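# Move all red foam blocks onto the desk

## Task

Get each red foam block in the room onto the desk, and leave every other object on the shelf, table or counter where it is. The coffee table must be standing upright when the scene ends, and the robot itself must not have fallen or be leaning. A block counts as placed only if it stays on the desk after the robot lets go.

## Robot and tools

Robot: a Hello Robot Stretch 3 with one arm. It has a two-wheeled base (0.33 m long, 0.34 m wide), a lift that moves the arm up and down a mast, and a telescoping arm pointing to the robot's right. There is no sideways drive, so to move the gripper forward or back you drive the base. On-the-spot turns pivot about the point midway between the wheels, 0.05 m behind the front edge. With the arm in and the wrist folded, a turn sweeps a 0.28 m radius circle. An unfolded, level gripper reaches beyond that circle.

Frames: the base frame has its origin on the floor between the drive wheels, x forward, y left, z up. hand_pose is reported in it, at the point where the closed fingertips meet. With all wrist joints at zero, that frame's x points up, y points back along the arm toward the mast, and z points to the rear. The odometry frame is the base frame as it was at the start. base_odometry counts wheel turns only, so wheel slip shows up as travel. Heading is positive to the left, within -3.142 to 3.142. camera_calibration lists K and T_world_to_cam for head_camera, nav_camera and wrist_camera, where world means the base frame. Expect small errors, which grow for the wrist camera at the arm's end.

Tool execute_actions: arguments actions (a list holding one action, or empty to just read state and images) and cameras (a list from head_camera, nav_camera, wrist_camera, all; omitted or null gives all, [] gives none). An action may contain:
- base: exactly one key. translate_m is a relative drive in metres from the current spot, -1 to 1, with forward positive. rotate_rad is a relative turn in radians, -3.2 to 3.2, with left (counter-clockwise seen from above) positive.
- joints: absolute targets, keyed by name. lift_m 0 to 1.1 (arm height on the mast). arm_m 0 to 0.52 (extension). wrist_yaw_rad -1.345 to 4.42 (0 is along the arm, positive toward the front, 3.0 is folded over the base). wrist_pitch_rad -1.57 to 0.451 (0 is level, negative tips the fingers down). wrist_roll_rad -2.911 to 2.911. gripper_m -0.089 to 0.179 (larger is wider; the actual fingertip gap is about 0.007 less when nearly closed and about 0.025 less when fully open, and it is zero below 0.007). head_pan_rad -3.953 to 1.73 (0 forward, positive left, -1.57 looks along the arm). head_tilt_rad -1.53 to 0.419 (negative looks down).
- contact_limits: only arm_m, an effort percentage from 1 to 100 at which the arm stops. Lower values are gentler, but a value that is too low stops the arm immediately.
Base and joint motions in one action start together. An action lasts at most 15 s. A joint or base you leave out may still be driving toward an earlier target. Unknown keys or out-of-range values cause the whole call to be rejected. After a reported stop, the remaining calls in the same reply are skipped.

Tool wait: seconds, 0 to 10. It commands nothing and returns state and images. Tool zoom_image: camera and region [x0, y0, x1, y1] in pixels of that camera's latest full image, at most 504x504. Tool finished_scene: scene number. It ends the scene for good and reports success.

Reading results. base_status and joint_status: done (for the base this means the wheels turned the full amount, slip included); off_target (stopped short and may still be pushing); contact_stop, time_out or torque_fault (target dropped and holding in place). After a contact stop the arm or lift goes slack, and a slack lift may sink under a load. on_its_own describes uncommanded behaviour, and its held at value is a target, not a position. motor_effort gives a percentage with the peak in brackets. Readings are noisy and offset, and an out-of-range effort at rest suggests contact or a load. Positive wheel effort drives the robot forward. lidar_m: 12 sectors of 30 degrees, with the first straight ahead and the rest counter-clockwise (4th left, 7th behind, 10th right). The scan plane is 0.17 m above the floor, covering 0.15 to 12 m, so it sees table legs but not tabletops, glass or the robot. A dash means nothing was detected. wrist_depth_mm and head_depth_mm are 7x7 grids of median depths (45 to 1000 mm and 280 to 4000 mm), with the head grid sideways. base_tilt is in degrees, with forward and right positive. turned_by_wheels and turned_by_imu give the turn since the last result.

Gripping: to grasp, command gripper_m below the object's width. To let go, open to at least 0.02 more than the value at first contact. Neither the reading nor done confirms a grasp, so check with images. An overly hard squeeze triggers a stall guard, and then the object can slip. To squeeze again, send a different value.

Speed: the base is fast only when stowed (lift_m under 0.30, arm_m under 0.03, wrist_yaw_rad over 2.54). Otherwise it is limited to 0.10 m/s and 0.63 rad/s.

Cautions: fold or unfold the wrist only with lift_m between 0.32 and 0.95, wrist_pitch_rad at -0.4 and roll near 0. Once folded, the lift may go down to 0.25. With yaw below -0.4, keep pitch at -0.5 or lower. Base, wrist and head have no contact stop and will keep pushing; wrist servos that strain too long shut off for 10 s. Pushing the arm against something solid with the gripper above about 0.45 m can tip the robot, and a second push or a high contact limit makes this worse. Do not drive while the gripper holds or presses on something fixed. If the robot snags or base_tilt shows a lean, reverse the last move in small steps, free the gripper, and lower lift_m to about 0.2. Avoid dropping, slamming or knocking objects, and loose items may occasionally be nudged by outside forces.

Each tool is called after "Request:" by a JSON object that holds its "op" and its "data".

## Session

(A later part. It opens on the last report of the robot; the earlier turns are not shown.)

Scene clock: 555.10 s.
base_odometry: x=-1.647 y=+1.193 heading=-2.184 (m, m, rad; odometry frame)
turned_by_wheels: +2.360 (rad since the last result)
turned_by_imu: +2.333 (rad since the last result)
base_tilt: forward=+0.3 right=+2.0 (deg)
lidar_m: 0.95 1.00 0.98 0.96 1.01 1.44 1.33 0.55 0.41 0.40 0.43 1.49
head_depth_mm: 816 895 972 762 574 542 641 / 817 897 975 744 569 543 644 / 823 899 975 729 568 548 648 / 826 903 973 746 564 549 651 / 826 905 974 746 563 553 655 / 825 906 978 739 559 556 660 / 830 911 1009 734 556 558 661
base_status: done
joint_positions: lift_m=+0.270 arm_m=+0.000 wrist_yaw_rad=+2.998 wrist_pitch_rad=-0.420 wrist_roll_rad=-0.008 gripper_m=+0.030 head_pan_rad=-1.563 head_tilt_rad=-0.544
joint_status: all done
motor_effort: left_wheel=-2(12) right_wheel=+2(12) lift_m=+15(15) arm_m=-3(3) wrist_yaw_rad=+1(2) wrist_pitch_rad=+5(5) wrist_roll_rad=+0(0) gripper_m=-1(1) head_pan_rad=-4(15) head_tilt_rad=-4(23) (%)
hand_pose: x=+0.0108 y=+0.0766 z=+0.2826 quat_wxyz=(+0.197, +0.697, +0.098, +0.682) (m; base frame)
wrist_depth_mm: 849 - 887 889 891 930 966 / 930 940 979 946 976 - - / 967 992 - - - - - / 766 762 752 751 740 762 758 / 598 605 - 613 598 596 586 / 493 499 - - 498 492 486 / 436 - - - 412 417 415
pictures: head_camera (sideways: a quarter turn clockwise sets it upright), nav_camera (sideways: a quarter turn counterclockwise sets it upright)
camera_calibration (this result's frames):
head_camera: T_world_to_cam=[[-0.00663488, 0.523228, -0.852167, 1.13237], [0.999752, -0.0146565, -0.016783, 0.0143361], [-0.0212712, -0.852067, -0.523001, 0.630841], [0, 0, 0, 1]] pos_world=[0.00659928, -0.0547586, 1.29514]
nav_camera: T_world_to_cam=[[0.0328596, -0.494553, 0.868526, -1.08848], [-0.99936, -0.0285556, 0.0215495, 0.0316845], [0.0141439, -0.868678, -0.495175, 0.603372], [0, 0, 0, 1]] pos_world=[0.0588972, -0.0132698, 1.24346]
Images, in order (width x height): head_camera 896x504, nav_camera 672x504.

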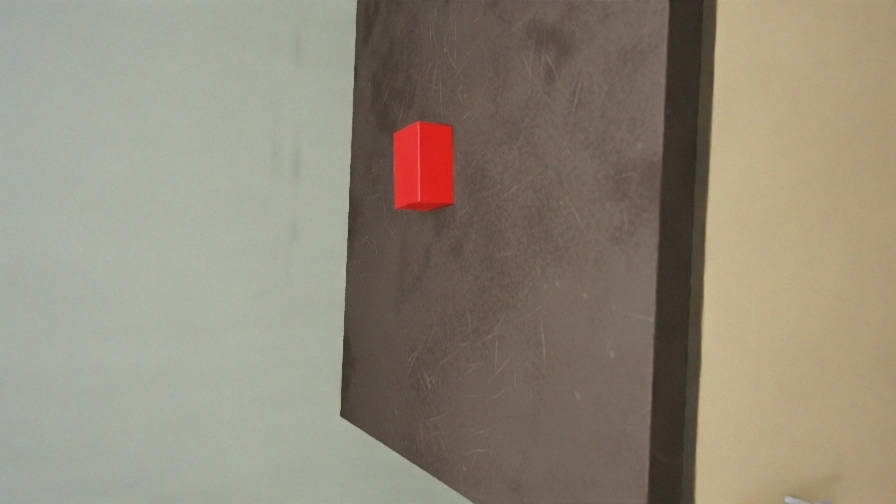

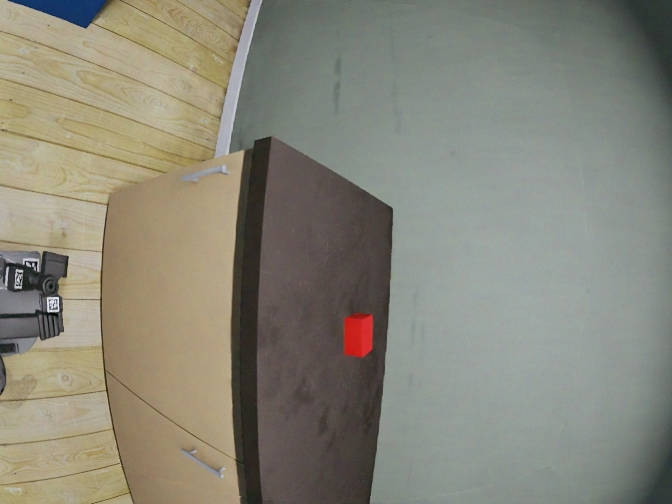

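Request:
{"op": "execute_actions", "data": {"actions": [{"base": {"translate_m": -0.10}, "joints": {"lift_m": 0.9}}], "cameras": []}}

Request:
{"op": "execute_actions", "data": {"actions": [{"joints": {"wrist_yaw_rad": 1.4}}], "cameras": []}}

Request:
{"op": "execute_actions", "data": {"actions": [{"joints": {"lift_m": 1.07, "gripper_m": 0.165}}], "cameras": []}}

Request:
{"op": "execute_actions", "data": {"actions": [{"joints": {"wrist_yaw_rad": 0.0, "wrist_pitch_rad": -0.8}}]}}

Scene clock: 589.17 s.
base_odometry: x=-1.589 y=+1.275 heading=-2.184 (m, m, rad; odometry frame)
turned_by_wheels: +0.000 (rad since the last result)
turned_by_imu: +0.000 (rad since the last result)
base_tilt: forward=+0.4 right=+2.1 (deg)
lidar_m: 1.05 1.11 0.99 0.97 1.02 1.45 1.32 0.54 0.41 0.40 0.42 1.48
head_depth_mm: 814 891 970 764 574 499 - / 816 891 972 756 570 500 - / 815 894 977 754 567 539 - / 819 897 972 723 564 542 - / 821 899 963 742 560 544 - / 822 901 970 738 558 546 633 / 823 906 977 732 557 550 652
base_status: done
joint_positions: lift_m=+0.900 arm_m=+0.000 wrist_yaw_rad=+2.998 wrist_pitch_rad=-0.420 wrist_roll_rad=-0.008 gripper_m=+0.030 head_pan_rad=-1.563 head_tilt_rad=-0.544
joint_status: all done
motor_effort: left_wheel=-2(10) right_wheel=+2(6) lift_m=+29(29) arm_m=-3(3) wrist_yaw_rad=+1(1) wrist_pitch_rad=+5(5) wrist_roll_rad=+0(0) gripper_m=+1(0) head_pan_rad=-3(4) head_tilt_rad=-4(4) (%)
hand_pose: x=+0.0108 y=+0.0766 z=+0.9118 quat_wxyz=(+0.196, +0.697, +0.098, +0.682) (m; base frame)
wrist_depth_mm: 833 - 890 891 898 909 949 / 921 926 942 955 965 - - / - - - - - - - / - - - - - - - / - - - - - - - / - - - - - - - / - - - - - - -
pictures: none
No camera images: the call's "cameras" was empty. Leave "cameras" out to get every camera's image.

Scene clock: 590.97 s.
base_odometry: x=-1.589 y=+1.275 heading=-2.184 (m, m, rad; odometry frame)
turned_by_wheels: +0.000 (rad since the last result)
turned_by_imu: +0.000 (rad since the last result)
base_tilt: forward=+0.4 right=+2.1 (deg)
lidar_m: 1.05 1.10 0.99 0.97 1.02 1.45 1.31 0.54 0.41 0.40 0.42 1.49
head_depth_mm: 812 888 968 763 573 499 - / 815 891 973 760 570 499 - / 819 896 975 753 567 496 - / 820 895 975 726 565 542 625 / 820 899 969 742 561 544 645 / 822 903 971 735 557 547 632 / 823 906 977 733 555 549 612
base_status: not commanded
joint_positions: lift_m=+0.900 arm_m=+0.000 wrist_yaw_rad=+1.403 wrist_pitch_rad=-0.420 wrist_roll_rad=-0.008 gripper_m=+0.030 head_pan_rad=-1.563 head_tilt_rad=-0.544
joint_status: all done
motor_effort: left_wheel=-1(1) right_wheel=+2(1) lift_m=+29(29) arm_m=-2(3) wrist_yaw_rad=-1(3) wrist_pitch_rad=+5(5) wrist_roll_rad=+0(0) gripper_m=+0(1) head_pan_rad=-4(5) head_tilt_rad=-4(5) (%)
hand_pose: x=+0.1996 y=-0.1828 z=+0.9118 quat_wxyz=(+0.625, +0.558, -0.430, +0.336) (m; base frame)
wrist_depth_mm: - 827 799 - - - 854 / - 891 889 - - - 870 / - - 966 - - - 315 / - - - - - - 241 / - - - - - 351 243 / - - - - - 376 259 / - - - - - 359 261
pictures: none
No camera images: the call's "cameras" was empty. Leave "cameras" out to get every camera's image.

Scene clock: 593.33 s.
base_odometry: x=-1.589 y=+1.275 heading=-2.184 (m, m, rad; odometry frame)
turned_by_wheels: +0.000 (rad since the last result)
turned_by_imu: +0.000 (rad since the last result)
base_tilt: forward=+0.4 right=+2.0 (deg)
lidar_m: 1.05 1.11 0.99 0.97 1.02 1.45 1.31 0.54 0.41 0.40 0.42 1.49
head_depth_mm: 814 867 - - - - 632 / 813 875 - - - - 634 / 817 874 - - - - 647 / 818 895 974 724 605 - 676 / 820 900 968 741 593 - - / 824 903 974 737 600 - - / 826 907 972 789 - - 690
base_status: not commanded
joint_positions: lift_m=+1.070 arm_m=+0.000 wrist_yaw_rad=+1.403 wrist_pitch_rad=-0.420 wrist_roll_rad=-0.008 gripper_m=+0.165 head_pan_rad=-1.563 head_tilt_rad=-0.544
joint_status: all done
motor_effort: left_wheel=-2(1) right_wheel=+1(2) lift_m=+29(30) arm_m=-3(3) wrist_yaw_rad=-2(2) wrist_pitch_rad=+5(6) wrist_roll_rad=+0(0) gripper_m=+0(95) head_pan_rad=-4(5) head_tilt_rad=-4(4) (%)
hand_pose: x=+0.1997 y=-0.1828 z=+1.0819 quat_wxyz=(+0.625, +0.557, -0.430, +0.336) (m; base frame)
wrist_depth_mm: - 812 831 - - - 839 / - 883 905 - - - 835 / - - 992 - - - 852 / - - - - - - 894 / - - - - - - 844 / - - - - - 397 358 / - - - - - 412 309
pictures: none
No camera images: the call's "cameras" was empty. Leave "cameras" out to get every camera's image.

Scene clock: 595.03 s.
base_odometry: x=-1.589 y=+1.275 heading=-2.184 (m, m, rad; odometry frame)
turned_by_wheels: +0.000 (rad since the last result)
turned_by_imu: +0.000 (rad since the last result)
base_tilt: forward=+0.4 right=+2.0 (deg)
lidar_m: 1.05 1.11 0.99 0.97 1.02 1.45 1.31 0.54 0.41 0.40 0.42 1.49
head_depth_mm: 812 867 - - - - - / 816 877 - - - - - / 818 879 - - - - - / 819 893 975 - 562 - 659 / 820 898 967 743 561 558 645 / 823 902 967 739 569 560 650 / 825 906 972 733 557 550 652
base_status: not commanded
joint_positions: lift_m=+1.070 arm_m=+0.000 wrist_yaw_rad=+0.003 wrist_pitch_rad=-0.808 wrist_roll_rad=-0.008 gripper_m=+0.165 head_pan_rad=-1.563 head_tilt_rad=-0.544
joint_status: all done
motor_effort: left_wheel=-1(1) right_wheel=+2(2) lift_m=+29(29) arm_m=-2(3) wrist_yaw_rad=-2(2) wrist_pitch_rad=+2(5) wrist_roll_rad=+0(0) gripper_m=+0(0) head_pan_rad=-3(4) head_tilt_rad=-4(5) (%)
hand_pose: x=-0.0211 y=-0.3048 z=+1.0064 quat_wxyz=(+0.653, +0.280, -0.647, -0.276) (m; base frame)
wrist_depth_mm: 785 499 492 436 478 485 473 / 901 419 414 412 406 406 397 / 368 361 357 356 351 348 344 / 319 315 315 311 309 305 304 / 403 312 307 292 287 283 277 / - - 526 479 446 421 379 / - - - 827 730 678 542
pictures: head_camera (sideways: a quarter turn clockwise sets it upright), nav_camera (sideways: a quarter turn counterclockwise sets it upright), wrist_camera
camera_calibration (this result's frames):
head_camera: T_world_to_cam=[[-0.00663476, 0.523228, -0.852167, 1.13237], [0.999752, -0.0146568, -0.016783, 0.0143361], [-0.0212714, -0.852067, -0.523001, 0.630841], [0, 0, 0, 1]] pos_world=[0.00659926, -0.0547586, 1.29514]
nav_camera: T_world_to_cam=[[0.0328595, -0.494554, 0.868526, -1.08848], [-0.99936, -0.0285554, 0.0215495, 0.0316845], [0.0141437, -0.868678, -0.495175, 0.603372], [0, 0, 0, 1]] pos_world=[0.0588972, -0.0132698, 1.24346]
wrist_camera: T_world_to_cam=[[-0.999325, -0.0310582, -0.0196079, -0.00168861], [-0.0139406, 0.814617, -0.579832, 0.866121], [0.0339815, -0.579167, -0.8145, 0.808471], [0, 0, 0, 1]] pos_world=[-0.0170863, -0.237369, 1.16067]
Images, in order (width x height): head_camera 896x504, nav_camera 672x504, wrist_camera 644x364.

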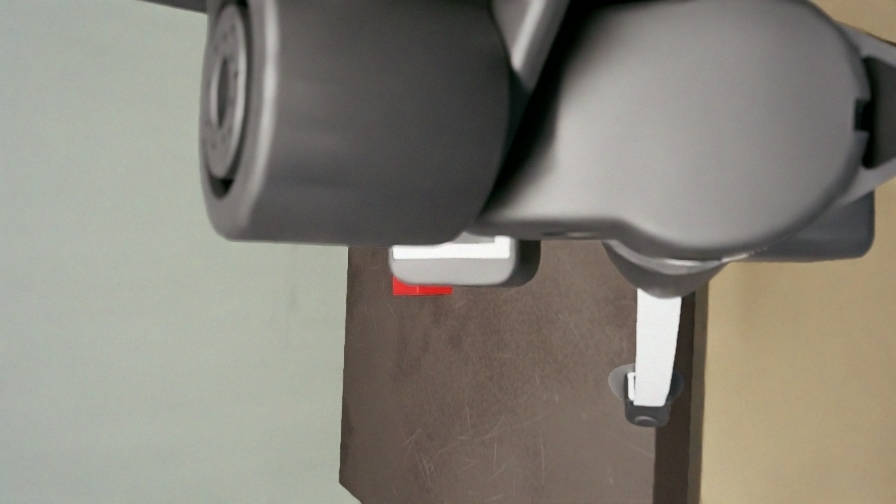

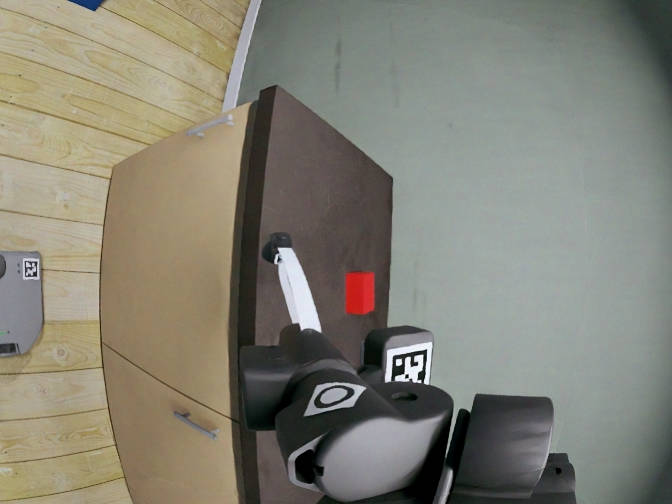

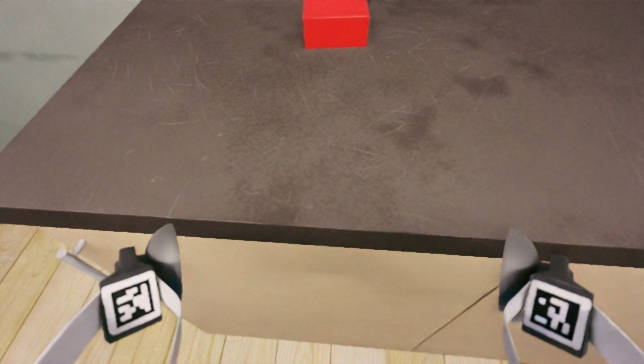

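Request:
{"op": "execute_actions", "data": {"actions": [{"joints": {"arm_m": 0.385}}], "cameras": ["wrist_camera"]}}

Scene clock: 607.70 s.
base_odometry: x=-1.589 y=+1.275 heading=-2.184 (m, m, rad; odometry frame)
turned_by_wheels: +0.000 (rad since the last result)
turned_by_imu: +0.001 (rad since the last result)
base_tilt: forward=+0.3 right=+2.1 (deg)
lidar_m: 1.05 1.11 0.99 0.97 1.02 1.45 1.31 0.54 0.41 0.40 0.42 1.48
head_depth_mm: 798 915 971 762 573 501 632 / 799 899 970 757 569 502 635 / 794 - 966 752 567 538 639 / 807 884 958 725 564 542 641 / 822 900 966 741 561 544 644 / 822 902 969 736 559 546 649 / 826 903 973 732 556 549 653
base_status: not commanded
joint_positions: lift_m=+1.070 arm_m=+0.385 wrist_yaw_rad=+0.001 wrist_pitch_rad=-0.809 wrist_roll_rad=-0.008 gripper_m=+0.165 head_pan_rad=-1.563 head_tilt_rad=-0.544
joint_status: all done
motor_effort: left_wheel=-2(1) right_wheel=+2(2) lift_m=+29(29) arm_m=+1(2) wrist_yaw_rad=-1(3) wrist_pitch_rad=+2(3) wrist_roll_rad=+0(0) gripper_m=+0(1) head_pan_rad=-4(4) head_tilt_rad=-3(4) (%)
hand_pose: x=-0.0214 y=-0.6890 z=+1.0062 quat_wxyz=(+0.653, +0.280, -0.647, -0.277) (m; base frame)
wrist_depth_mm: 390 382 373 361 356 347 341 / 448 412 410 397 390 382 377 / 365 359 355 353 350 345 342 / 315 312 311 309 306 304 305 / 281 283 277 225 273 272 271 / 252 - 250 203 242 248 244 / 234 227 228 219 222 223 225
pictures: wrist_camera
camera_calibration (this result's frames):
wrist_camera: T_world_to_cam=[[-0.999374, -0.0294263, -0.0196366, -0.0127312], [-0.0126276, 0.815231, -0.578998, 1.17865], [0.0330461, -0.578388, -0.815092, 0.586916], [0, 0, 0, 1]] pos_world=[-0.017235, -0.621781, 1.16058]
Images, in order (width x height): wrist_camera 644x364.

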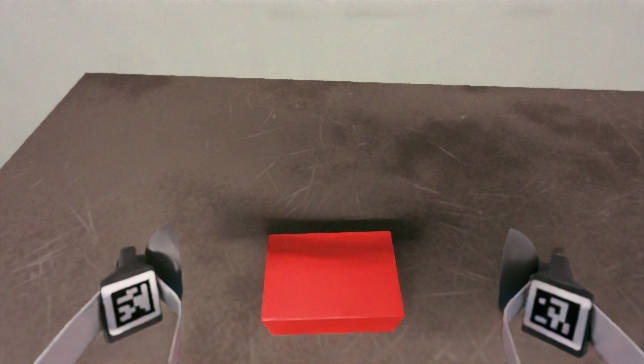

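Request:
{"op": "execute_actions", "data": {"actions": [{"joints": {"lift_m": 0.994}}], "cameras": ["wrist_camera"]}}

Request:
{"op": "execute_actions", "data": {"actions": [{"joints": {"gripper_m": 0.05}}], "cameras": ["wrist_camera"]}}

Scene clock: 617.03 s.
base_odometry: x=-1.589 y=+1.275 heading=-2.184 (m, m, rad; odometry frame)
turned_by_wheels: +0.000 (rad since the last result)
turned_by_imu: +0.000 (rad since the last result)
base_tilt: forward=+0.4 right=+2.0 (deg)
lidar_m: 1.05 1.11 0.99 0.97 1.02 1.45 1.31 0.54 0.41 0.40 0.42 1.49
head_depth_mm: 812 889 - 727 573 502 631 / 815 867 985 755 570 503 635 / 817 868 960 752 567 539 638 / 818 886 - 713 564 541 643 / 821 900 964 725 562 543 644 / 824 902 973 738 558 547 648 / 827 906 975 731 556 549 652
base_status: not commanded
joint_positions: lift_m=+0.994 arm_m=+0.385 wrist_yaw_rad=+0.001 wrist_pitch_rad=-0.809 wrist_roll_rad=-0.008 gripper_m=+0.165 head_pan_rad=-1.563 head_tilt_rad=-0.544
joint_status: all done
motor_effort: left_wheel=-2(2) right_wheel=+2(1) lift_m=+15(25) arm_m=+2(1) wrist_yaw_rad=+0(1) wrist_pitch_rad=+2(2) wrist_roll_rad=+0(0) gripper_m=+1(0) head_pan_rad=-4(4) head_tilt_rad=-4(4) (%)
hand_pose: x=-0.0214 y=-0.6890 z=+0.9310 quat_wxyz=(+0.653, +0.280, -0.647, -0.277) (m; base frame)
wrist_depth_mm: 361 348 346 340 336 333 324 / 296 293 292 288 282 282 279 / 253 251 248 246 246 242 241 / 221 220 214 161 206 215 214 / 199 200 187 144 146 193 189 / 178 - 170 140 156 173 172 / - 158 160 159 158 156 158
pictures: wrist_camera
camera_calibration (this result's frames):
wrist_camera: T_world_to_cam=[[-0.999374, -0.0294246, -0.0196389, -0.0142038], [-0.0126277, 0.815281, -0.578928, 1.13507], [0.033046, -0.578318, -0.815142, 0.525733], [0, 0, 0, 1]] pos_world=[-0.017235, -0.621779, 1.08539]
Images, in order (width x height): wrist_camera 644x364.

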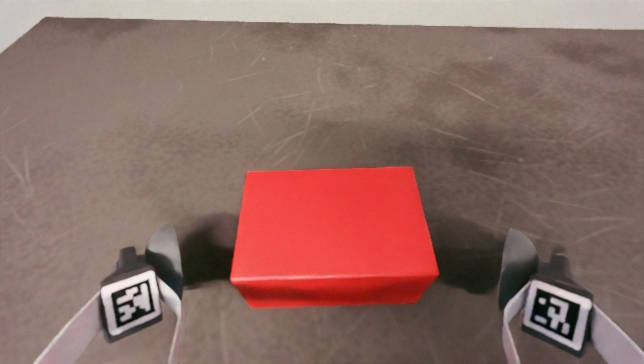

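Scene clock: 618.67 s.
base_odometry: x=-1.589 y=+1.275 heading=-2.184 (m, m, rad; odometry frame)
turned_by_wheels: +0.000 (rad since the last result)
turned_by_imu: +0.000 (rad since the last result)
base_tilt: forward=+0.4 right=+2.1 (deg)
lidar_m: 1.05 1.11 0.99 0.97 1.02 1.45 1.31 0.54 0.41 0.40 0.42 1.49
head_depth_mm: 810 891 - 728 573 501 630 / 815 868 988 757 571 502 634 / 817 870 962 748 566 539 638 / 819 884 - 714 564 541 641 / 822 899 967 738 562 546 645 / 822 905 968 736 559 546 649 / 825 905 971 732 556 550 653
base_status: not commanded
joint_positions: lift_m=+0.994 arm_m=+0.385 wrist_yaw_rad=+0.001 wrist_pitch_rad=-0.811 wrist_roll_rad=-0.008 gripper_m=+0.051 head_pan_rad=-1.563 head_tilt_rad=-0.544
joint_status: all done
motor_effort: left_wheel=-2(1) right_wheel=+2(2) lift_m=+15(15) arm_m=+2(1) wrist_yaw_rad=-1(1) wrist_pitch_rad=+3(3) wrist_roll_rad=+0(0) gripper_m=-19(100) head_pan_rad=-4(4) head_tilt_rad=-5(4) (%)
hand_pose: x=-0.0214 y=-0.6888 z=+0.9308 quat_wxyz=(+0.653, +0.281, -0.647, -0.278) (m; base frame)
wrist_depth_mm: 351 348 342 341 334 328 321 / 296 291 288 284 285 282 277 / 251 252 249 245 246 242 241 / 222 218 217 159 204 213 211 / 197 196 186 142 142 190 189 / 177 176 134 136 138 174 171 / 162 160 160 159 158 155 157
pictures: wrist_camera
camera_calibration (this result's frames):
wrist_camera: T_world_to_cam=[[-0.999374, -0.0293998, -0.0196749, -0.01415], [-0.0126292, 0.816024, -0.577879, 1.13428], [0.0330447, -0.577269, -0.815885, 0.527131], [0, 0, 0, 1]] pos_world=[-0.017235, -0.621717, 1.08527]
Images, in order (width x height): wrist_camera 644x364.

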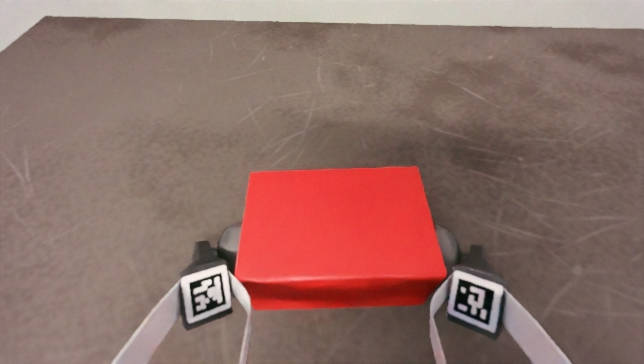

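Request:
{"op": "execute_actions", "data": {"actions": [{"joints": {"lift_m": 1.07}}], "cameras": ["wrist_camera"]}}

Request:
{"op": "execute_actions", "data": {"actions": [{"joints": {"arm_m": 0.0, "wrist_pitch_rad": -0.4}}], "cameras": []}}

Request:
{"op": "execute_actions", "data": {"actions": [{"joints": {"wrist_yaw_rad": 1.5}}], "cameras": []}}

Request:
{"op": "execute_actions", "data": {"actions": [{"joints": {"lift_m": 0.85}}], "cameras": []}}

Request:
{"op": "execute_actions", "data": {"actions": [{"joints": {"wrist_yaw_rad": 2.6, "head_pan_rad": -0.5, "head_tilt_rad": -1.2}}]}}

Scene clock: 647.20 s.
base_odometry: x=-1.589 y=+1.275 heading=-2.184 (m, m, rad; odometry frame)
turned_by_wheels: +0.000 (rad since the last result)
turned_by_imu: +0.000 (rad since the last result)
base_tilt: forward=+0.3 right=+2.1 (deg)
lidar_m: 1.05 1.11 0.99 0.97 1.02 1.45 1.31 0.54 0.41 0.40 0.42 1.49
head_depth_mm: 799 913 968 761 573 502 630 / 801 897 968 756 569 503 635 / 797 - 976 753 566 539 638 / 812 882 686 746 564 541 643 / 819 899 968 743 563 544 646 / 822 903 968 738 558 547 650 / 826 905 975 731 555 549 651
base_status: not commanded
joint_positions: lift_m=+1.070 arm_m=+0.385 wrist_yaw_rad=+0.001 wrist_pitch_rad=-0.812 wrist_roll_rad=-0.008 gripper_m=+0.051 head_pan_rad=-1.563 head_tilt_rad=-0.544
joint_status: all done
motor_effort: left_wheel=-1(2) right_wheel=+2(2) lift_m=+29(30) arm_m=+1(1) wrist_yaw_rad=+0(0) wrist_pitch_rad=+3(3) wrist_roll_rad=+0(0) gripper_m=-18(19) head_pan_rad=-4(4) head_tilt_rad=-5(5) (%)
hand_pose: x=-0.0214 y=-0.6885 z=+1.0058 quat_wxyz=(+0.653, +0.281, -0.647, -0.278) (m; base frame)
wrist_depth_mm: 390 382 371 363 355 344 337 / 449 411 404 403 388 382 378 / 366 356 358 350 348 347 342 / 315 309 311 159 293 303 301 / 281 276 267 142 142 272 269 / 251 251 133 136 138 248 243 / 230 229 228 226 225 219 223
pictures: wrist_camera
camera_calibration (this result's frames):
wrist_camera: T_world_to_cam=[[-0.999374, -0.0293764, -0.0197068, -0.0126203], [-0.0126293, 0.816683, -0.576948, 1.17693], [0.0330429, -0.576339, -0.816543, 0.589736], [0, 0, 0, 1]] pos_world=[-0.0172352, -0.621664, 1.16033]
Images, in order (width x height): wrist_camera 644x364.

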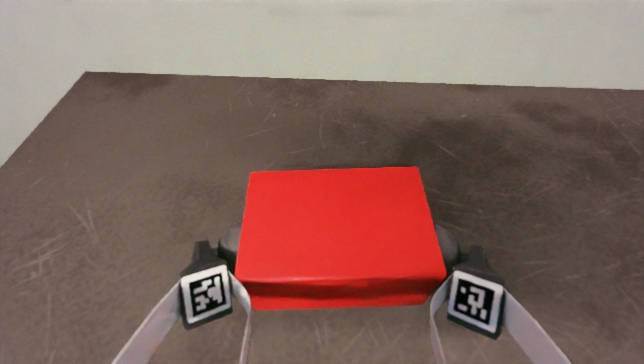

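Scene clock: 651.23 s.
base_odometry: x=-1.589 y=+1.275 heading=-2.184 (m, m, rad; odometry frame)
turned_by_wheels: +0.000 (rad since the last result)
turned_by_imu: +0.000 (rad since the last result)
base_tilt: forward=+0.3 right=+2.0 (deg)
lidar_m: 1.05 1.11 0.99 0.97 1.02 1.45 1.32 0.54 0.41 0.40 0.42 1.49
head_depth_mm: 812 867 - - - - 648 / 816 875 - - - - - / 817 877 - - - - - / 821 894 - 361 - 544 651 / 821 896 968 742 543 545 646 / 823 901 970 739 559 548 649 / 825 905 976 732 557 550 653
base_status: not commanded
joint_positions: lift_m=+1.070 arm_m=+0.000 wrist_yaw_rad=+0.001 wrist_pitch_rad=-0.424 wrist_roll_rad=-0.008 gripper_m=+0.051 head_pan_rad=-1.563 head_tilt_rad=-0.544
joint_status: all done
motor_effort: left_wheel=-2(2) right_wheel=+2(2) lift_m=+29(29) arm_m=-2(2) wrist_yaw_rad=-1(1) wrist_pitch_rad=+6(7) wrist_roll_rad=-1(0) gripper_m=-19(18) head_pan_rad=-5(4) head_tilt_rad=-3(5) (%)
hand_pose: x=-0.0212 y=-0.3689 z=+1.0809 quat_wxyz=(+0.694, +0.150, -0.688, -0.148) (m; base frame)
wrist_depth_mm: 708 671 665 643 633 628 611 / 769 741 719 714 686 669 660 / 873 814 758 730 737 704 691 / 936 594 550 159 494 542 541 / - 432 397 143 141 433 436 / 362 360 134 135 139 362 355 / 305 305 305 305 303 297 303
pictures: none
No camera images: the call's "cameras" was empty. Leave "cameras" out to get every camera's image.

Scene clock: 653.00 s.
base_odometry: x=-1.589 y=+1.275 heading=-2.184 (m, m, rad; odometry frame)
turned_by_wheels: +0.000 (rad since the last result)
turned_by_imu: +0.000 (rad since the last result)
base_tilt: forward=+0.3 right=+2.1 (deg)
lidar_m: 1.05 1.10 0.99 0.97 1.02 1.45 1.32 0.54 0.41 0.40 0.42 1.49
head_depth_mm: 813 867 - - - - 632 / 814 873 - - - - 636 / 816 877 - - - - 647 / 820 900 969 747 - - 677 / 820 900 971 743 583 - - / 822 902 969 738 581 - - / 825 905 969 766 - - -
base_status: not commanded
joint_positions: lift_m=+1.070 arm_m=+0.000 wrist_yaw_rad=+1.497 wrist_pitch_rad=-0.424 wrist_roll_rad=-0.008 gripper_m=+0.051 head_pan_rad=-1.563 head_tilt_rad=-0.544
joint_status: all done
motor_effort: left_wheel=-2(2) right_wheel=+1(1) lift_m=+29(29) arm_m=-3(3) wrist_yaw_rad=+2(3) wrist_pitch_rad=+7(7) wrist_roll_rad=+0(1) gripper_m=-20(18) head_pan_rad=-4(4) head_tilt_rad=-4(4) (%)
hand_pose: x=+0.2017 y=-0.1618 z=+1.0809 quat_wxyz=(+0.610, +0.578, -0.403, +0.364) (m; base frame)
wrist_depth_mm: - - 853 - - - 943 / - - 916 - - - 964 / - - - - - - 964 / - - - 160 - - 961 / - - - 142 142 - 966 / - - 134 136 137 365 357 / - - - - - 426 304
pictures: none
No camera images: the call's "cameras" was empty. Leave "cameras" out to get every camera's image.

Scene clock: 655.83 s.
base_odometry: x=-1.589 y=+1.275 heading=-2.184 (m, m, rad; odometry frame)
turned_by_wheels: +0.000 (rad since the last result)
turned_by_imu: +0.000 (rad since the last result)
base_tilt: forward=+0.3 right=+2.0 (deg)
lidar_m: 1.05 1.11 0.99 0.97 1.02 1.45 1.32 0.54 0.41 0.40 0.42 1.48
head_depth_mm: 811 890 970 762 573 502 601 / 816 891 974 757 571 504 595 / 817 897 975 753 568 539 594 / 818 900 977 748 563 542 628 / 818 899 970 743 562 545 645 / 823 902 971 739 559 547 649 / 827 907 969 733 555 550 652
base_status: not commanded
joint_positions: lift_m=+0.850 arm_m=+0.000 wrist_yaw_rad=+1.497 wrist_pitch_rad=-0.423 wrist_roll_rad=-0.008 gripper_m=+0.051 head_pan_rad=-1.563 head_tilt_rad=-0.544
joint_status: all done
motor_effort: left_wheel=-2(1) right_wheel=+2(1) lift_m=+15(28) arm_m=-3(2) wrist_yaw_rad=+2(3) wrist_pitch_rad=+6(6) wrist_roll_rad=+0(0) gripper_m=-19(19) head_pan_rad=-4(3) head_tilt_rad=-4(5) (%)
hand_pose: x=+0.2017 y=-0.1618 z=+0.8619 quat_wxyz=(+0.610, +0.578, -0.403, +0.364) (m; base frame)
wrist_depth_mm: - - 856 - - - 940 / - - 912 - - - 888 / - - - - - - 261 / - - - 159 - - 288 / - - - 142 141 - 288 / - - 135 136 138 353 285 / - - - - - 451 285
pictures: none
No camera images: the call's "cameras" was empty. Leave "cameras" out to get every camera's image.

Scene clock: 657.40 s.
base_odometry: x=-1.589 y=+1.275 heading=-2.184 (m, m, rad; odometry frame)
turned_by_wheels: +0.000 (rad since the last result)
turned_by_imu: +0.000 (rad since the last result)
base_tilt: forward=+0.3 right=+2.0 (deg)
lidar_m: 1.05 1.10 0.99 0.97 1.02 1.45 1.32 0.54 0.41 0.40 0.42 1.49
head_depth_mm: 1261 590 670 777 925 1172 1130 / 1567 1643 834 970 1277 - 1118 / 1764 1651 1508 1378 1300 - - / 1813 1646 1505 1380 1282 - - / 1813 1637 1493 1374 1278 1202 - / 1784 1630 1485 1371 1256 357 1093 / 1781 1410 1464 1359 1261 345 1102
base_status: not commanded
joint_positions: lift_m=+0.850 arm_m=+0.000 wrist_yaw_rad=+2.597 wrist_pitch_rad=-0.423 wrist_roll_rad=-0.008 gripper_m=+0.051 head_pan_rad=-0.507 head_tilt_rad=-1.185
joint_status: all done
motor_effort: left_wheel=-2(2) right_wheel=+2(2) lift_m=+15(15) arm_m=-2(3) wrist_yaw_rad=+2(2) wrist_pitch_rad=+6(7) wrist_roll_rad=+0(0) gripper_m=-19(20) head_pan_rad=+4(46) head_tilt_rad=-9(51) (%)
hand_pose: x=+0.0947 y=+0.0461 z=+0.8619 quat_wxyz=(+0.330, +0.703, -0.041, +0.629) (m; base frame)
wrist_depth_mm: 730 784 881 - - - - / 775 823 953 - - - - / 802 914 - - - - 837 / 876 978 - 161 - - 853 / 950 - - 142 141 - 907 / - - 134 136 138 - 927 / - - - - - 954 952
pictures: head_camera (sideways: a quarter turn clockwise sets it upright), nav_camera (sideways: a quarter turn counterclockwise sets it upright), wrist_camera
camera_calibration (this result's frames):
head_camera: T_world_to_cam=[[-0.813492, 0.44898, -0.369658, 0.508591], [0.492313, 0.870008, -0.0267154, 0.0303436], [0.309611, -0.20372, -0.928784, 1.15648], [0, 0, 0, 1]] pos_world=[0.040737, -0.0191482, 1.26294]
nav_camera: T_world_to_cam=[[0.814948, -0.419542, 0.399805, -0.482479], [-0.459523, -0.888154, 0.00467611, 0.0503701], [0.353127, -0.18753, -0.916588, 1.14933], [0, 0, 0, 1]] pos_world=[0.0104833, 0.0578501, 1.24612]
wrist_camera: T_world_to_cam=[[0.872212, -0.48907, -0.00759488, -0.0443503], [-0.268386, -0.465546, -0.843348, 0.808343], [0.40892, 0.737616, -0.537314, 0.554995], [0, 0, 0, 1]] pos_world=[0.0286823, -0.054743, 0.979584]
Images, in order (width x height): head_camera 896x504, nav_camera 672x504, wrist_camera 644x364.

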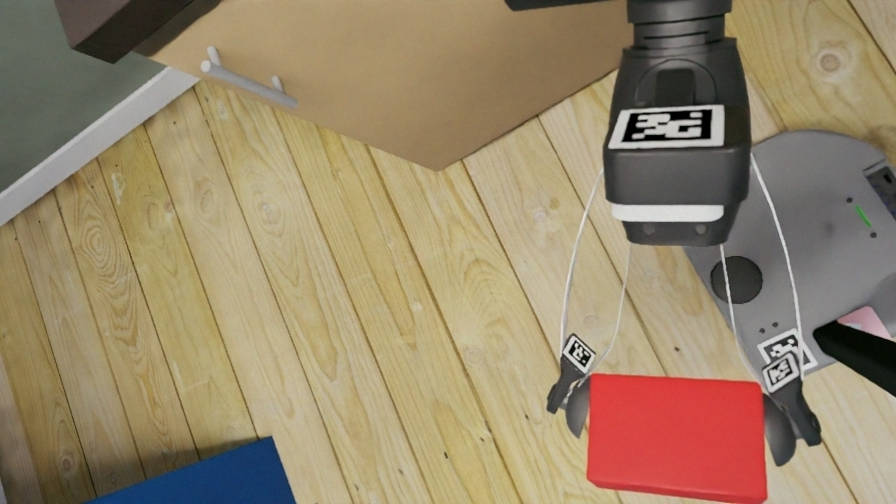

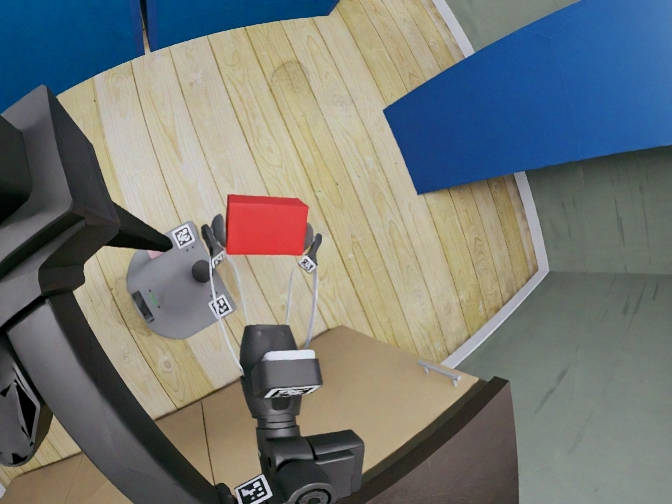

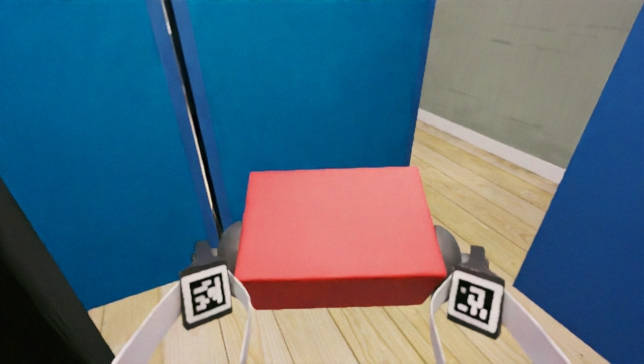

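Request:
{"op": "execute_actions", "data": {"actions": [{"joints": {"lift_m": 0.29, "head_pan_rad": 0.0, "head_tilt_rad": -0.7}}], "cameras": ["head_camera", "wrist_camera"]}}

Scene clock: 680.37 s.
base_odometry: x=-1.589 y=+1.275 heading=-2.184 (m, m, rad; odometry frame)
turned_by_wheels: +0.000 (rad since the last result)
turned_by_imu: +0.001 (rad since the last result)
base_tilt: forward=+0.3 right=+2.0 (deg)
lidar_m: 1.05 1.10 0.99 0.97 1.02 1.45 1.31 0.54 0.41 0.40 0.42 1.49
head_depth_mm: 1705 1908 2196 2059 1665 1390 1197 / 1692 1905 2196 2056 1655 1382 1198 / 893 1041 2165 1970 1647 1378 1191 / 877 991 1134 1321 1547 1369 1192 / 880 989 1138 1325 1551 1363 1186 / 878 988 1140 1331 1542 1365 1175 / 884 1014 2122 1975 1605 1358 1177
base_status: not commanded
joint_positions: lift_m=+0.290 arm_m=+0.000 wrist_yaw_rad=+2.597 wrist_pitch_rad=-0.423 wrist_roll_rad=-0.008 gripper_m=+0.051 head_pan_rad=-0.007 head_tilt_rad=-0.705
joint_status: all done
motor_effort: left_wheel=-1(2) right_wheel=+2(1) lift_m=+15(15) arm_m=-3(2) wrist_yaw_rad=+1(1) wrist_pitch_rad=+6(6) wrist_roll_rad=+0(0) gripper_m=-19(20) head_pan_rad=+4(38) head_tilt_rad=+3(38) (%)
hand_pose: x=+0.0946 y=+0.0461 z=+0.3019 quat_wxyz=(+0.329, +0.703, -0.041, +0.629) (m; base frame)
wrist_depth_mm: 734 801 882 - - - - / 791 841 927 - - - - / 831 937 - - - - 816 / 805 797 810 160 703 792 778 / 632 638 575 142 142 620 628 / 537 523 134 136 137 520 511 / - 451 445 441 438 429 438
pictures: head_camera (sideways: a quarter turn clockwise sets it upright), wrist_camera
camera_calibration (this result's frames):
head_camera: T_world_to_cam=[[-0.653446, 0.0019334, -0.75697, 1.01221], [0.0262755, 0.999452, -0.0201293, 0.0246269], [0.756517, -0.0330431, -0.653139, 0.795398], [0, 0, 0, 1]] pos_world=[0.059046, -0.000287973, 1.28621]
wrist_camera: T_world_to_cam=[[0.872308, -0.488898, -0.0075882, -0.0485793], [-0.268209, -0.465455, -0.843455, 0.336135], [0.408831, 0.737787, -0.537147, 0.254053], [0, 0, 0, 1]] pos_world=[0.0286656, -0.0547316, 0.41961]
Images, in order (width x height): head_camera 896x504, wrist_camera 644x364.

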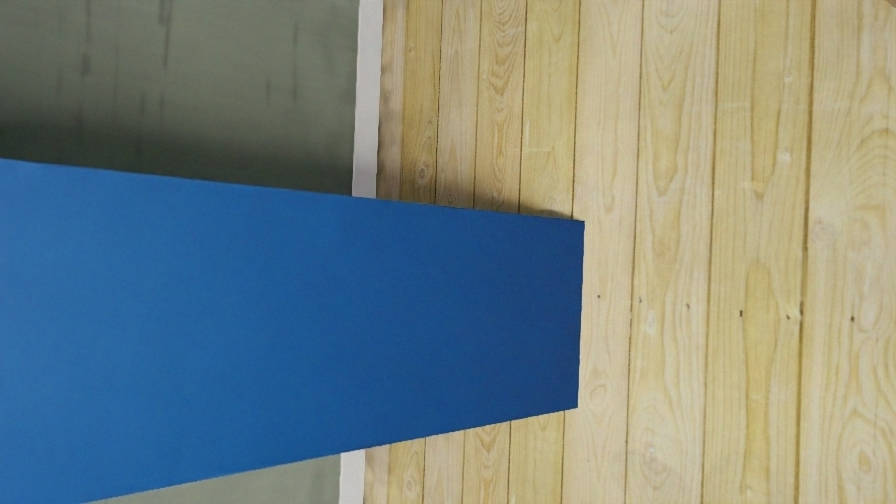

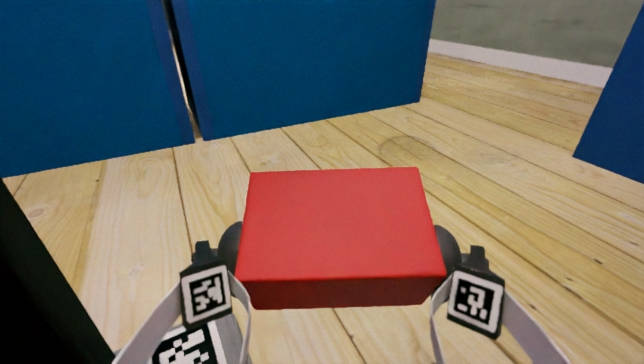

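Request:
{"op": "execute_actions", "data": {"actions": [{"base": {"rotate_rad": 0.67}}], "cameras": []}}

Request:
{"op": "execute_actions", "data": {"actions": [{"base": {"translate_m": 0.95}}], "cameras": []}}

Request:
{"op": "execute_actions", "data": {"actions": [{"base": {"rotate_rad": -0.67}}], "cameras": ["head_camera", "nav_camera"]}}

Scene clock: 698.83 s.
base_odometry: x=-1.589 y=+1.275 heading=-1.514 (m, m, rad; odometry frame)
turned_by_wheels: +0.670 (rad since the last result)
turned_by_imu: +0.663 (rad since the last result)
base_tilt: forward=+0.3 right=+2.0 (deg)
lidar_m: 1.16 0.97 0.97 1.08 1.75 0.90 0.48 0.40 0.40 0.45 1.05 1.05
head_depth_mm: 1790 1961 2073 1251 1427 1399 1197 / 1912 2126 2353 2052 1570 1386 1191 / 2052 2305 2476 2035 1648 1383 1187 / 2216 2491 2625 2010 1639 1375 1192 / 1184 1334 1482 1734 1619 1369 1184 / 1059 1169 1306 1483 1576 1366 1176 / 965 1059 1164 1308 1484 1361 1179
base_status: done
joint_positions: lift_m=+0.290 arm_m=+0.000 wrist_yaw_rad=+2.597 wrist_pitch_rad=-0.423 wrist_roll_rad=-0.008 gripper_m=+0.051 head_pan_rad=-0.007 head_tilt_rad=-0.705
joint_status: not commanded
motor_effort: left_wheel=-1(10) right_wheel=+2(10) lift_m=+15(15) arm_m=-2(2) wrist_yaw_rad=+2(2) wrist_pitch_rad=+6(6) wrist_roll_rad=-1(0) gripper_m=-18(19) head_pan_rad=+4(4) head_tilt_rad=+3(3) (%)
hand_pose: x=+0.0946 y=+0.0462 z=+0.3019 quat_wxyz=(+0.329, +0.703, -0.041, +0.629) (m; base frame)
wrist_depth_mm: - - 939 906 833 791 768 / - - - 970 930 847 806 / - - - - 937 935 874 / 801 795 793 159 706 786 795 / 643 632 581 142 141 617 616 / 549 521 134 136 138 520 514 / - 459 446 438 439 429 432
pictures: none
No camera images: the call's "cameras" was empty. Leave "cameras" out to get every camera's image.

Scene clock: 703.77 s.
base_odometry: x=-1.536 y=+0.326 heading=-1.514 (m, m, rad; odometry frame)
turned_by_wheels: +0.000 (rad since the last result)
turned_by_imu: +0.005 (rad since the last result)
base_tilt: forward=+0.3 right=+2.1 (deg)
lidar_m: 0.40 0.34 0.34 0.38 0.61 2.31 1.24 1.09 0.75 0.43 0.54 1.26
head_depth_mm: 1131 1239 1368 1524 1618 1393 1196 / 1209 1331 1471 1673 1652 1381 1197 / 1300 1441 1618 1830 1645 1378 1193 / 1404 1566 1782 1938 1632 1372 1188 / 1529 1719 1981 1990 1587 1309 1092 / 342 375 417 472 547 647 795 / 308 338 373 418 474 547 649
base_status: done
joint_positions: lift_m=+0.290 arm_m=+0.000 wrist_yaw_rad=+2.598 wrist_pitch_rad=-0.423 wrist_roll_rad=-0.008 gripper_m=+0.051 head_pan_rad=-0.007 head_tilt_rad=-0.704
joint_status: not commanded
motor_effort: left_wheel=-2(8) right_wheel=+3(10) lift_m=+15(15) arm_m=-2(2) wrist_yaw_rad=+2(1) wrist_pitch_rad=+6(6) wrist_roll_rad=+0(0) gripper_m=-19(18) head_pan_rad=+4(4) head_tilt_rad=+2(4) (%)
hand_pose: x=+0.0945 y=+0.0462 z=+0.3019 quat_wxyz=(+0.329, +0.703, -0.041, +0.629) (m; base frame)
wrist_depth_mm: 394 368 343 326 310 292 281 / 436 408 378 356 332 311 296 / 483 448 411 384 360 336 321 / 549 501 461 161 370 367 362 / 613 568 491 142 141 401 596 / 540 519 134 136 138 436 515 / - 457 450 441 439 428 436
pictures: none
No camera images: the call's "cameras" was empty. Leave "cameras" out to get every camera's image.

Scene clock: 705.30 s.
base_odometry: x=-1.536 y=+0.326 heading=-2.184 (m, m, rad; odometry frame)
turned_by_wheels: -0.670 (rad since the last result)
turned_by_imu: -0.663 (rad since the last result)
base_tilt: forward=+0.3 right=+2.1 (deg)
lidar_m: 1.26 1.33 0.34 0.34 0.35 0.51 1.67 1.39 1.09 1.62 0.45 0.44
head_depth_mm: 1031 1009 1038 890 897 852 820 / 1062 1192 1320 1321 1440 1244 1124 / 1065 1203 1371 1610 1649 1378 1190 / 1071 1203 1372 1613 1629 1377 1189 / 1069 1206 1382 1619 1633 1367 1184 / 1072 1213 1383 1617 1624 1364 1179 / 1076 1214 1383 1625 1610 1361 1177
base_status: done
joint_positions: lift_m=+0.290 arm_m=+0.000 wrist_yaw_rad=+2.598 wrist_pitch_rad=-0.423 wrist_roll_rad=-0.008 gripper_m=+0.051 head_pan_rad=-0.007 head_tilt_rad=-0.704
joint_status: not commanded
motor_effort: left_wheel=+2(12) right_wheel=-2(8) lift_m=+15(15) arm_m=-3(3) wrist_yaw_rad=+2(1) wrist_pitch_rad=+6(6) wrist_roll_rad=-1(0) gripper_m=-19(19) head_pan_rad=+4(4) head_tilt_rad=+2(2) (%)
hand_pose: x=+0.0945 y=+0.0462 z=+0.3019 quat_wxyz=(+0.329, +0.703, -0.041, +0.629) (m; base frame)
wrist_depth_mm: 284 306 339 386 - - 945 / 299 325 369 418 - - 964 / 318 349 396 451 - - 979 / 339 375 417 159 702 794 789 / 364 405 425 142 141 608 613 / 402 442 134 136 137 527 510 / - 447 451 436 438 428 438
pictures: head_camera (sideways: a quarter turn clockwise sets it upright), nav_camera (sideways: a quarter turn counterclockwise sets it upright)
camera_calibration (this result's frames):
head_camera: T_world_to_cam=[[-0.652482, 0.00181082, -0.757802, 1.01329], [0.0261238, 0.999457, -0.0201048, 0.024596], [0.757354, -0.0329147, -0.652175, 0.794139], [0, 0, 0, 1]] pos_world=[0.0590659, -0.000278719, 1.28628]
nav_camera: T_world_to_cam=[[0.627162, 0.0248045, 0.778493, -0.97472], [0.0172965, -0.99969, 0.017918, 0.0302148], [0.778696, 0.00222775, -0.627397, 0.77073], [0, 0, 0, 1]] pos_world=[0.0106207, 0.0526659, 1.24182]
Images, in order (width x height): head_camera 896x504, nav_camera 672x504.

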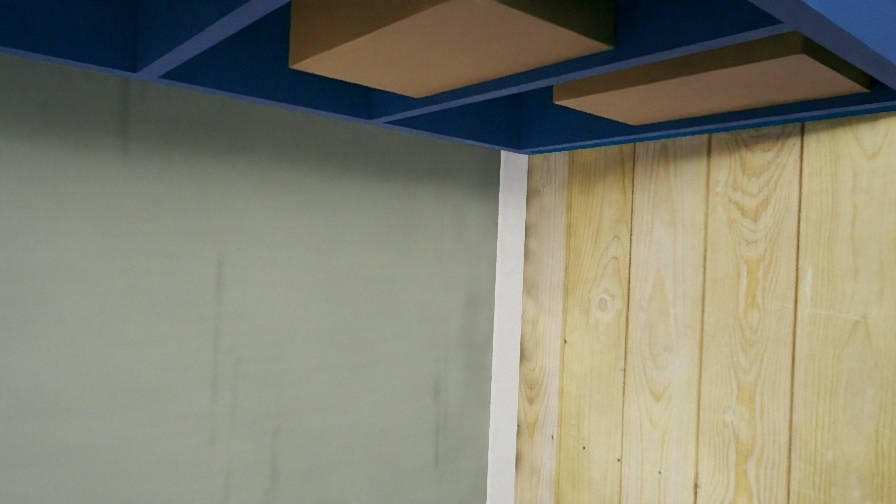

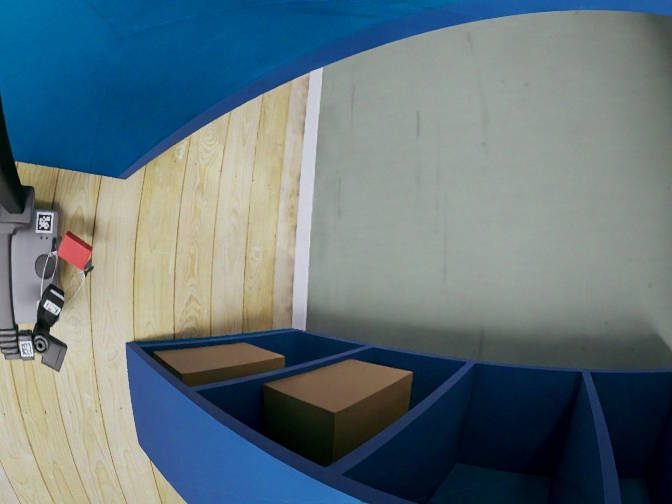

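Request:
{"op": "execute_actions", "data": {"actions": [{"base": {"translate_m": 0.74}}], "cameras": []}}

Request:
{"op": "execute_actions", "data": {"actions": [{"base": {"rotate_rad": 1.57}}], "cameras": ["head_camera", "nav_camera"]}}

Scene clock: 716.07 s.
base_odometry: x=-1.961 y=-0.279 heading=-2.184 (m, m, rad; odometry frame)
turned_by_wheels: +0.000 (rad since the last result)
turned_by_imu: +0.005 (rad since the last result)
base_tilt: forward=+0.3 right=+2.1 (deg)
lidar_m: 0.52 0.55 0.79 2.54 0.60 0.53 1.49 0.45 0.35 0.34 0.36 0.54
head_depth_mm: 409 460 525 612 734 882 1067 / 411 461 526 615 738 922 1126 / 411 463 528 617 741 930 1151 / 412 464 530 620 746 935 1151 / 413 465 532 622 747 940 1141 / 414 467 534 625 753 943 1136 / 416 468 536 626 755 947 1138
base_status: done
joint_positions: lift_m=+0.290 arm_m=+0.000 wrist_yaw_rad=+2.598 wrist_pitch_rad=-0.423 wrist_roll_rad=-0.008 gripper_m=+0.051 head_pan_rad=-0.007 head_tilt_rad=-0.704
joint_status: not commanded
motor_effort: left_wheel=+1(12) right_wheel=-2(7) lift_m=+15(15) arm_m=-3(3) wrist_yaw_rad=+1(1) wrist_pitch_rad=+6(6) wrist_roll_rad=+0(0) gripper_m=-19(19) head_pan_rad=+4(3) head_tilt_rad=+2(3) (%)
hand_pose: x=+0.0945 y=+0.0462 z=+0.3019 quat_wxyz=(+0.329, +0.703, -0.041, +0.629) (m; base frame)
wrist_depth_mm: - - - - 650 473 379 / - - - - 673 495 386 / - - - - 709 514 401 / 798 797 794 159 630 534 413 / 624 626 581 142 142 543 428 / 532 526 134 136 138 519 435 / - 459 449 440 442 427 437
pictures: none
No camera images: the call's "cameras" was empty. Leave "cameras" out to get every camera's image.

Scene clock: 718.23 s.
base_odometry: x=-1.961 y=-0.279 heading=-0.614 (m, m, rad; odometry frame)
turned_by_wheels: +1.570 (rad since the last result)
turned_by_imu: +1.551 (rad since the last result)
base_tilt: forward=+0.3 right=+2.0 (deg)
lidar_m: 2.54 0.59 0.53 1.45 0.46 0.35 0.34 0.36 0.54 0.52 0.55 0.79
head_depth_mm: 1707 1667 1629 1587 1538 1359 1201 / 2619 2545 2356 2011 1659 1380 1192 / 2740 2825 2665 2030 1642 1372 1194 / 2739 2834 2654 2018 1636 1376 1186 / 2705 2724 2610 2008 1625 1359 1179 / 2748 3104 2593 1993 1625 1363 1181 / 2734 3039 2572 1992 1613 1332 1175
base_status: done
joint_positions: lift_m=+0.290 arm_m=+0.000 wrist_yaw_rad=+2.598 wrist_pitch_rad=-0.423 wrist_roll_rad=-0.008 gripper_m=+0.051 head_pan_rad=-0.007 head_tilt_rad=-0.704
joint_status: not commanded
motor_effort: left_wheel=-1(11) right_wheel=+2(13) lift_m=+15(14) arm_m=-3(3) wrist_yaw_rad=+2(1) wrist_pitch_rad=+6(6) wrist_roll_rad=-1(0) gripper_m=-18(19) head_pan_rad=+3(4) head_tilt_rad=+2(3) (%)
hand_pose: x=+0.0945 y=+0.0462 z=+0.3019 quat_wxyz=(+0.329, +0.703, -0.041, +0.629) (m; base frame)
wrist_depth_mm: - - - 529 565 655 - / - - - 586 612 - - / - - - 642 662 - - / 812 809 789 160 671 791 791 / 632 619 582 142 142 608 618 / 543 519 134 135 138 523 512 / - 454 448 438 440 423 444
pictures: head_camera (sideways: a quarter turn clockwise sets it upright), nav_camera (sideways: a quarter turn counterclockwise sets it upright)
camera_calibration (this result's frames):
head_camera: T_world_to_cam=[[-0.652402, 0.0018006, -0.757871, 1.01338], [0.0261111, 0.999457, -0.0201028, 0.0245935], [0.757424, -0.0329039, -0.652094, 0.794034], [0, 0, 0, 1]] pos_world=[0.0590676, -0.000277946, 1.28629]
nav_camera: T_world_to_cam=[[0.627079, 0.0248143, 0.77856, -0.974806], [0.0173094, -0.99969, 0.0179206, 0.0302114], [0.778763, 0.00223882, -0.627314, 0.770622], [0, 0, 0, 1]] pos_world=[0.0106263, 0.0526659, 1.24183]
Images, in order (width x height): head_camera 896x504, nav_camera 672x504.

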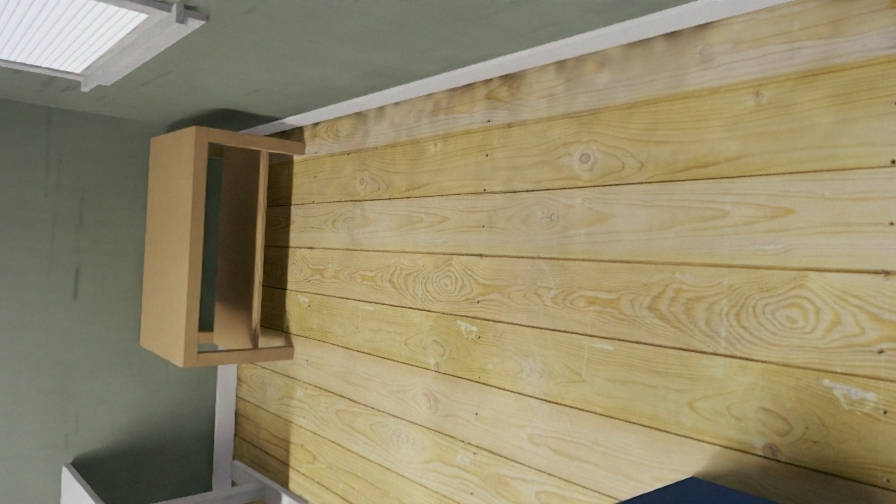

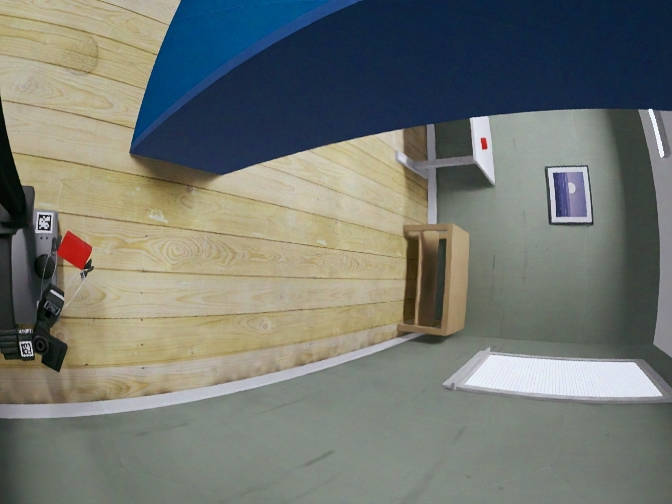

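Request:
{"op": "execute_actions", "data": {"actions": [{"base": {"translate_m": 1.0}, "joints": {"head_pan_rad": 0.5, "head_tilt_rad": -0.6}}], "cameras": ["head_camera", "nav_camera"]}}

Scene clock: 734.47 s.
base_odometry: x=-1.144 y=-0.855 heading=-0.614 (m, m, rad; odometry frame)
turned_by_wheels: +0.000 (rad since the last result)
turned_by_imu: +0.006 (rad since the last result)
base_tilt: forward=+0.4 right=+2.0 (deg)
lidar_m: 1.57 1.92 2.74 0.85 0.50 0.58 1.34 0.78 0.60 0.58 0.62 0.89
head_depth_mm: 1783 1940 2054 1848 1817 1491 1261 / 1881 2064 2270 2072 1815 1477 1251 / 1979 2157 2406 2324 1798 1466 1240 / 2090 2179 2458 2219 1797 1468 1243 / 2206 2299 2733 2283 1772 1459 1237 / 2355 2268 2908 2263 1768 1455 1229 / 2517 2261 3046 2252 1775 1445 1230
base_status: done
joint_positions: lift_m=+0.290 arm_m=+0.000 wrist_yaw_rad=+2.598 wrist_pitch_rad=-0.423 wrist_roll_rad=-0.008 gripper_m=+0.051 head_pan_rad=+0.493 head_tilt_rad=-0.605
joint_status: all done
motor_effort: left_wheel=-2(7) right_wheel=+3(9) lift_m=+15(15) arm_m=-3(3) wrist_yaw_rad=+2(1) wrist_pitch_rad=+6(6) wrist_roll_rad=+0(0) gripper_m=-19(20) head_pan_rad=+4(36) head_tilt_rad=+4(18) (%)
hand_pose: x=+0.0945 y=+0.0462 z=+0.3019 quat_wxyz=(+0.329, +0.703, -0.041, +0.629) (m; base frame)
wrist_depth_mm: 903 - - - - - - / 910 - - - - - - / 804 - - - - - - / 698 803 797 159 722 769 776 / 607 631 581 141 141 630 627 / 540 516 133 136 138 531 507 / - 458 452 434 432 432 439
pictures: head_camera (sideways: a quarter turn clockwise sets it upright), nav_camera (sideways: a quarter turn counterclockwise sets it upright)
camera_calibration (this result's frames):
head_camera: T_world_to_cam=[[-0.505064, -0.27435, -0.818317, 1.09127], [-0.45442, 0.890603, -0.018117, 0.024942], [0.733766, 0.362709, -0.574482, 0.693214], [0, 0, 0, 1]] pos_world=[0.0538407, 0.0257422, 1.2917]
nav_camera: T_world_to_cam=[[0.468402, 0.28467, 0.836399, -1.04924], [0.492645, -0.869996, 0.0202126, 0.0243255], [0.733417, 0.40258, -0.547749, 0.667388], [0, 0, 0, 1]] pos_world=[-0.00999109, 0.0511734, 1.24265]
Images, in order (width x height): head_camera 896x504, nav_camera 672x504.

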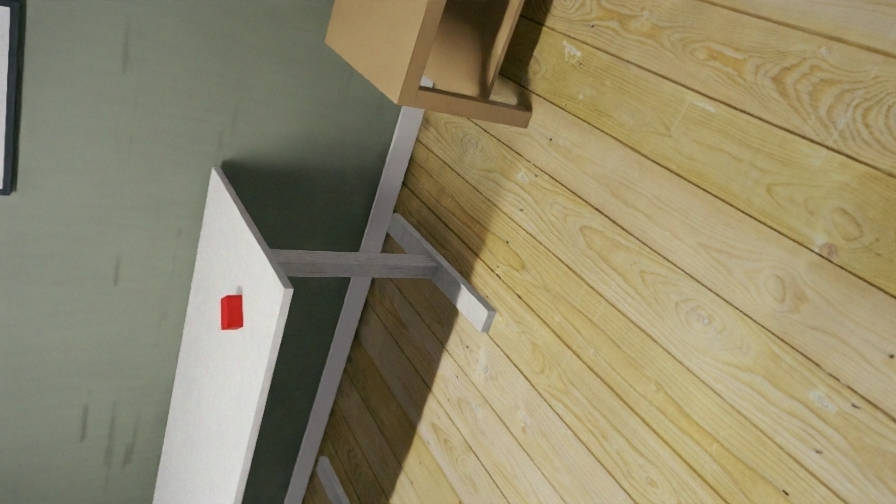

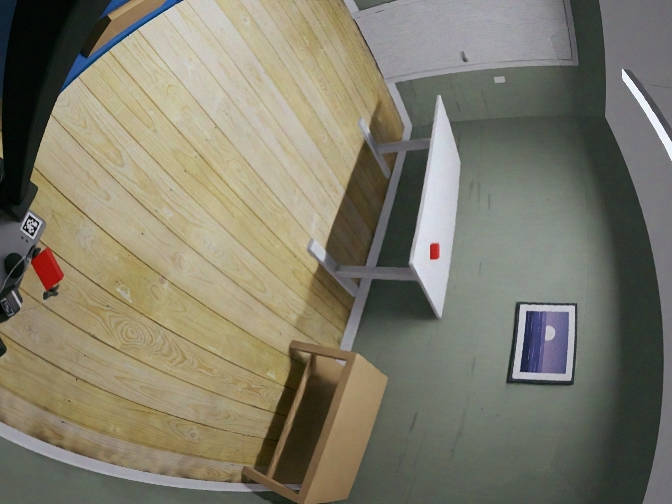

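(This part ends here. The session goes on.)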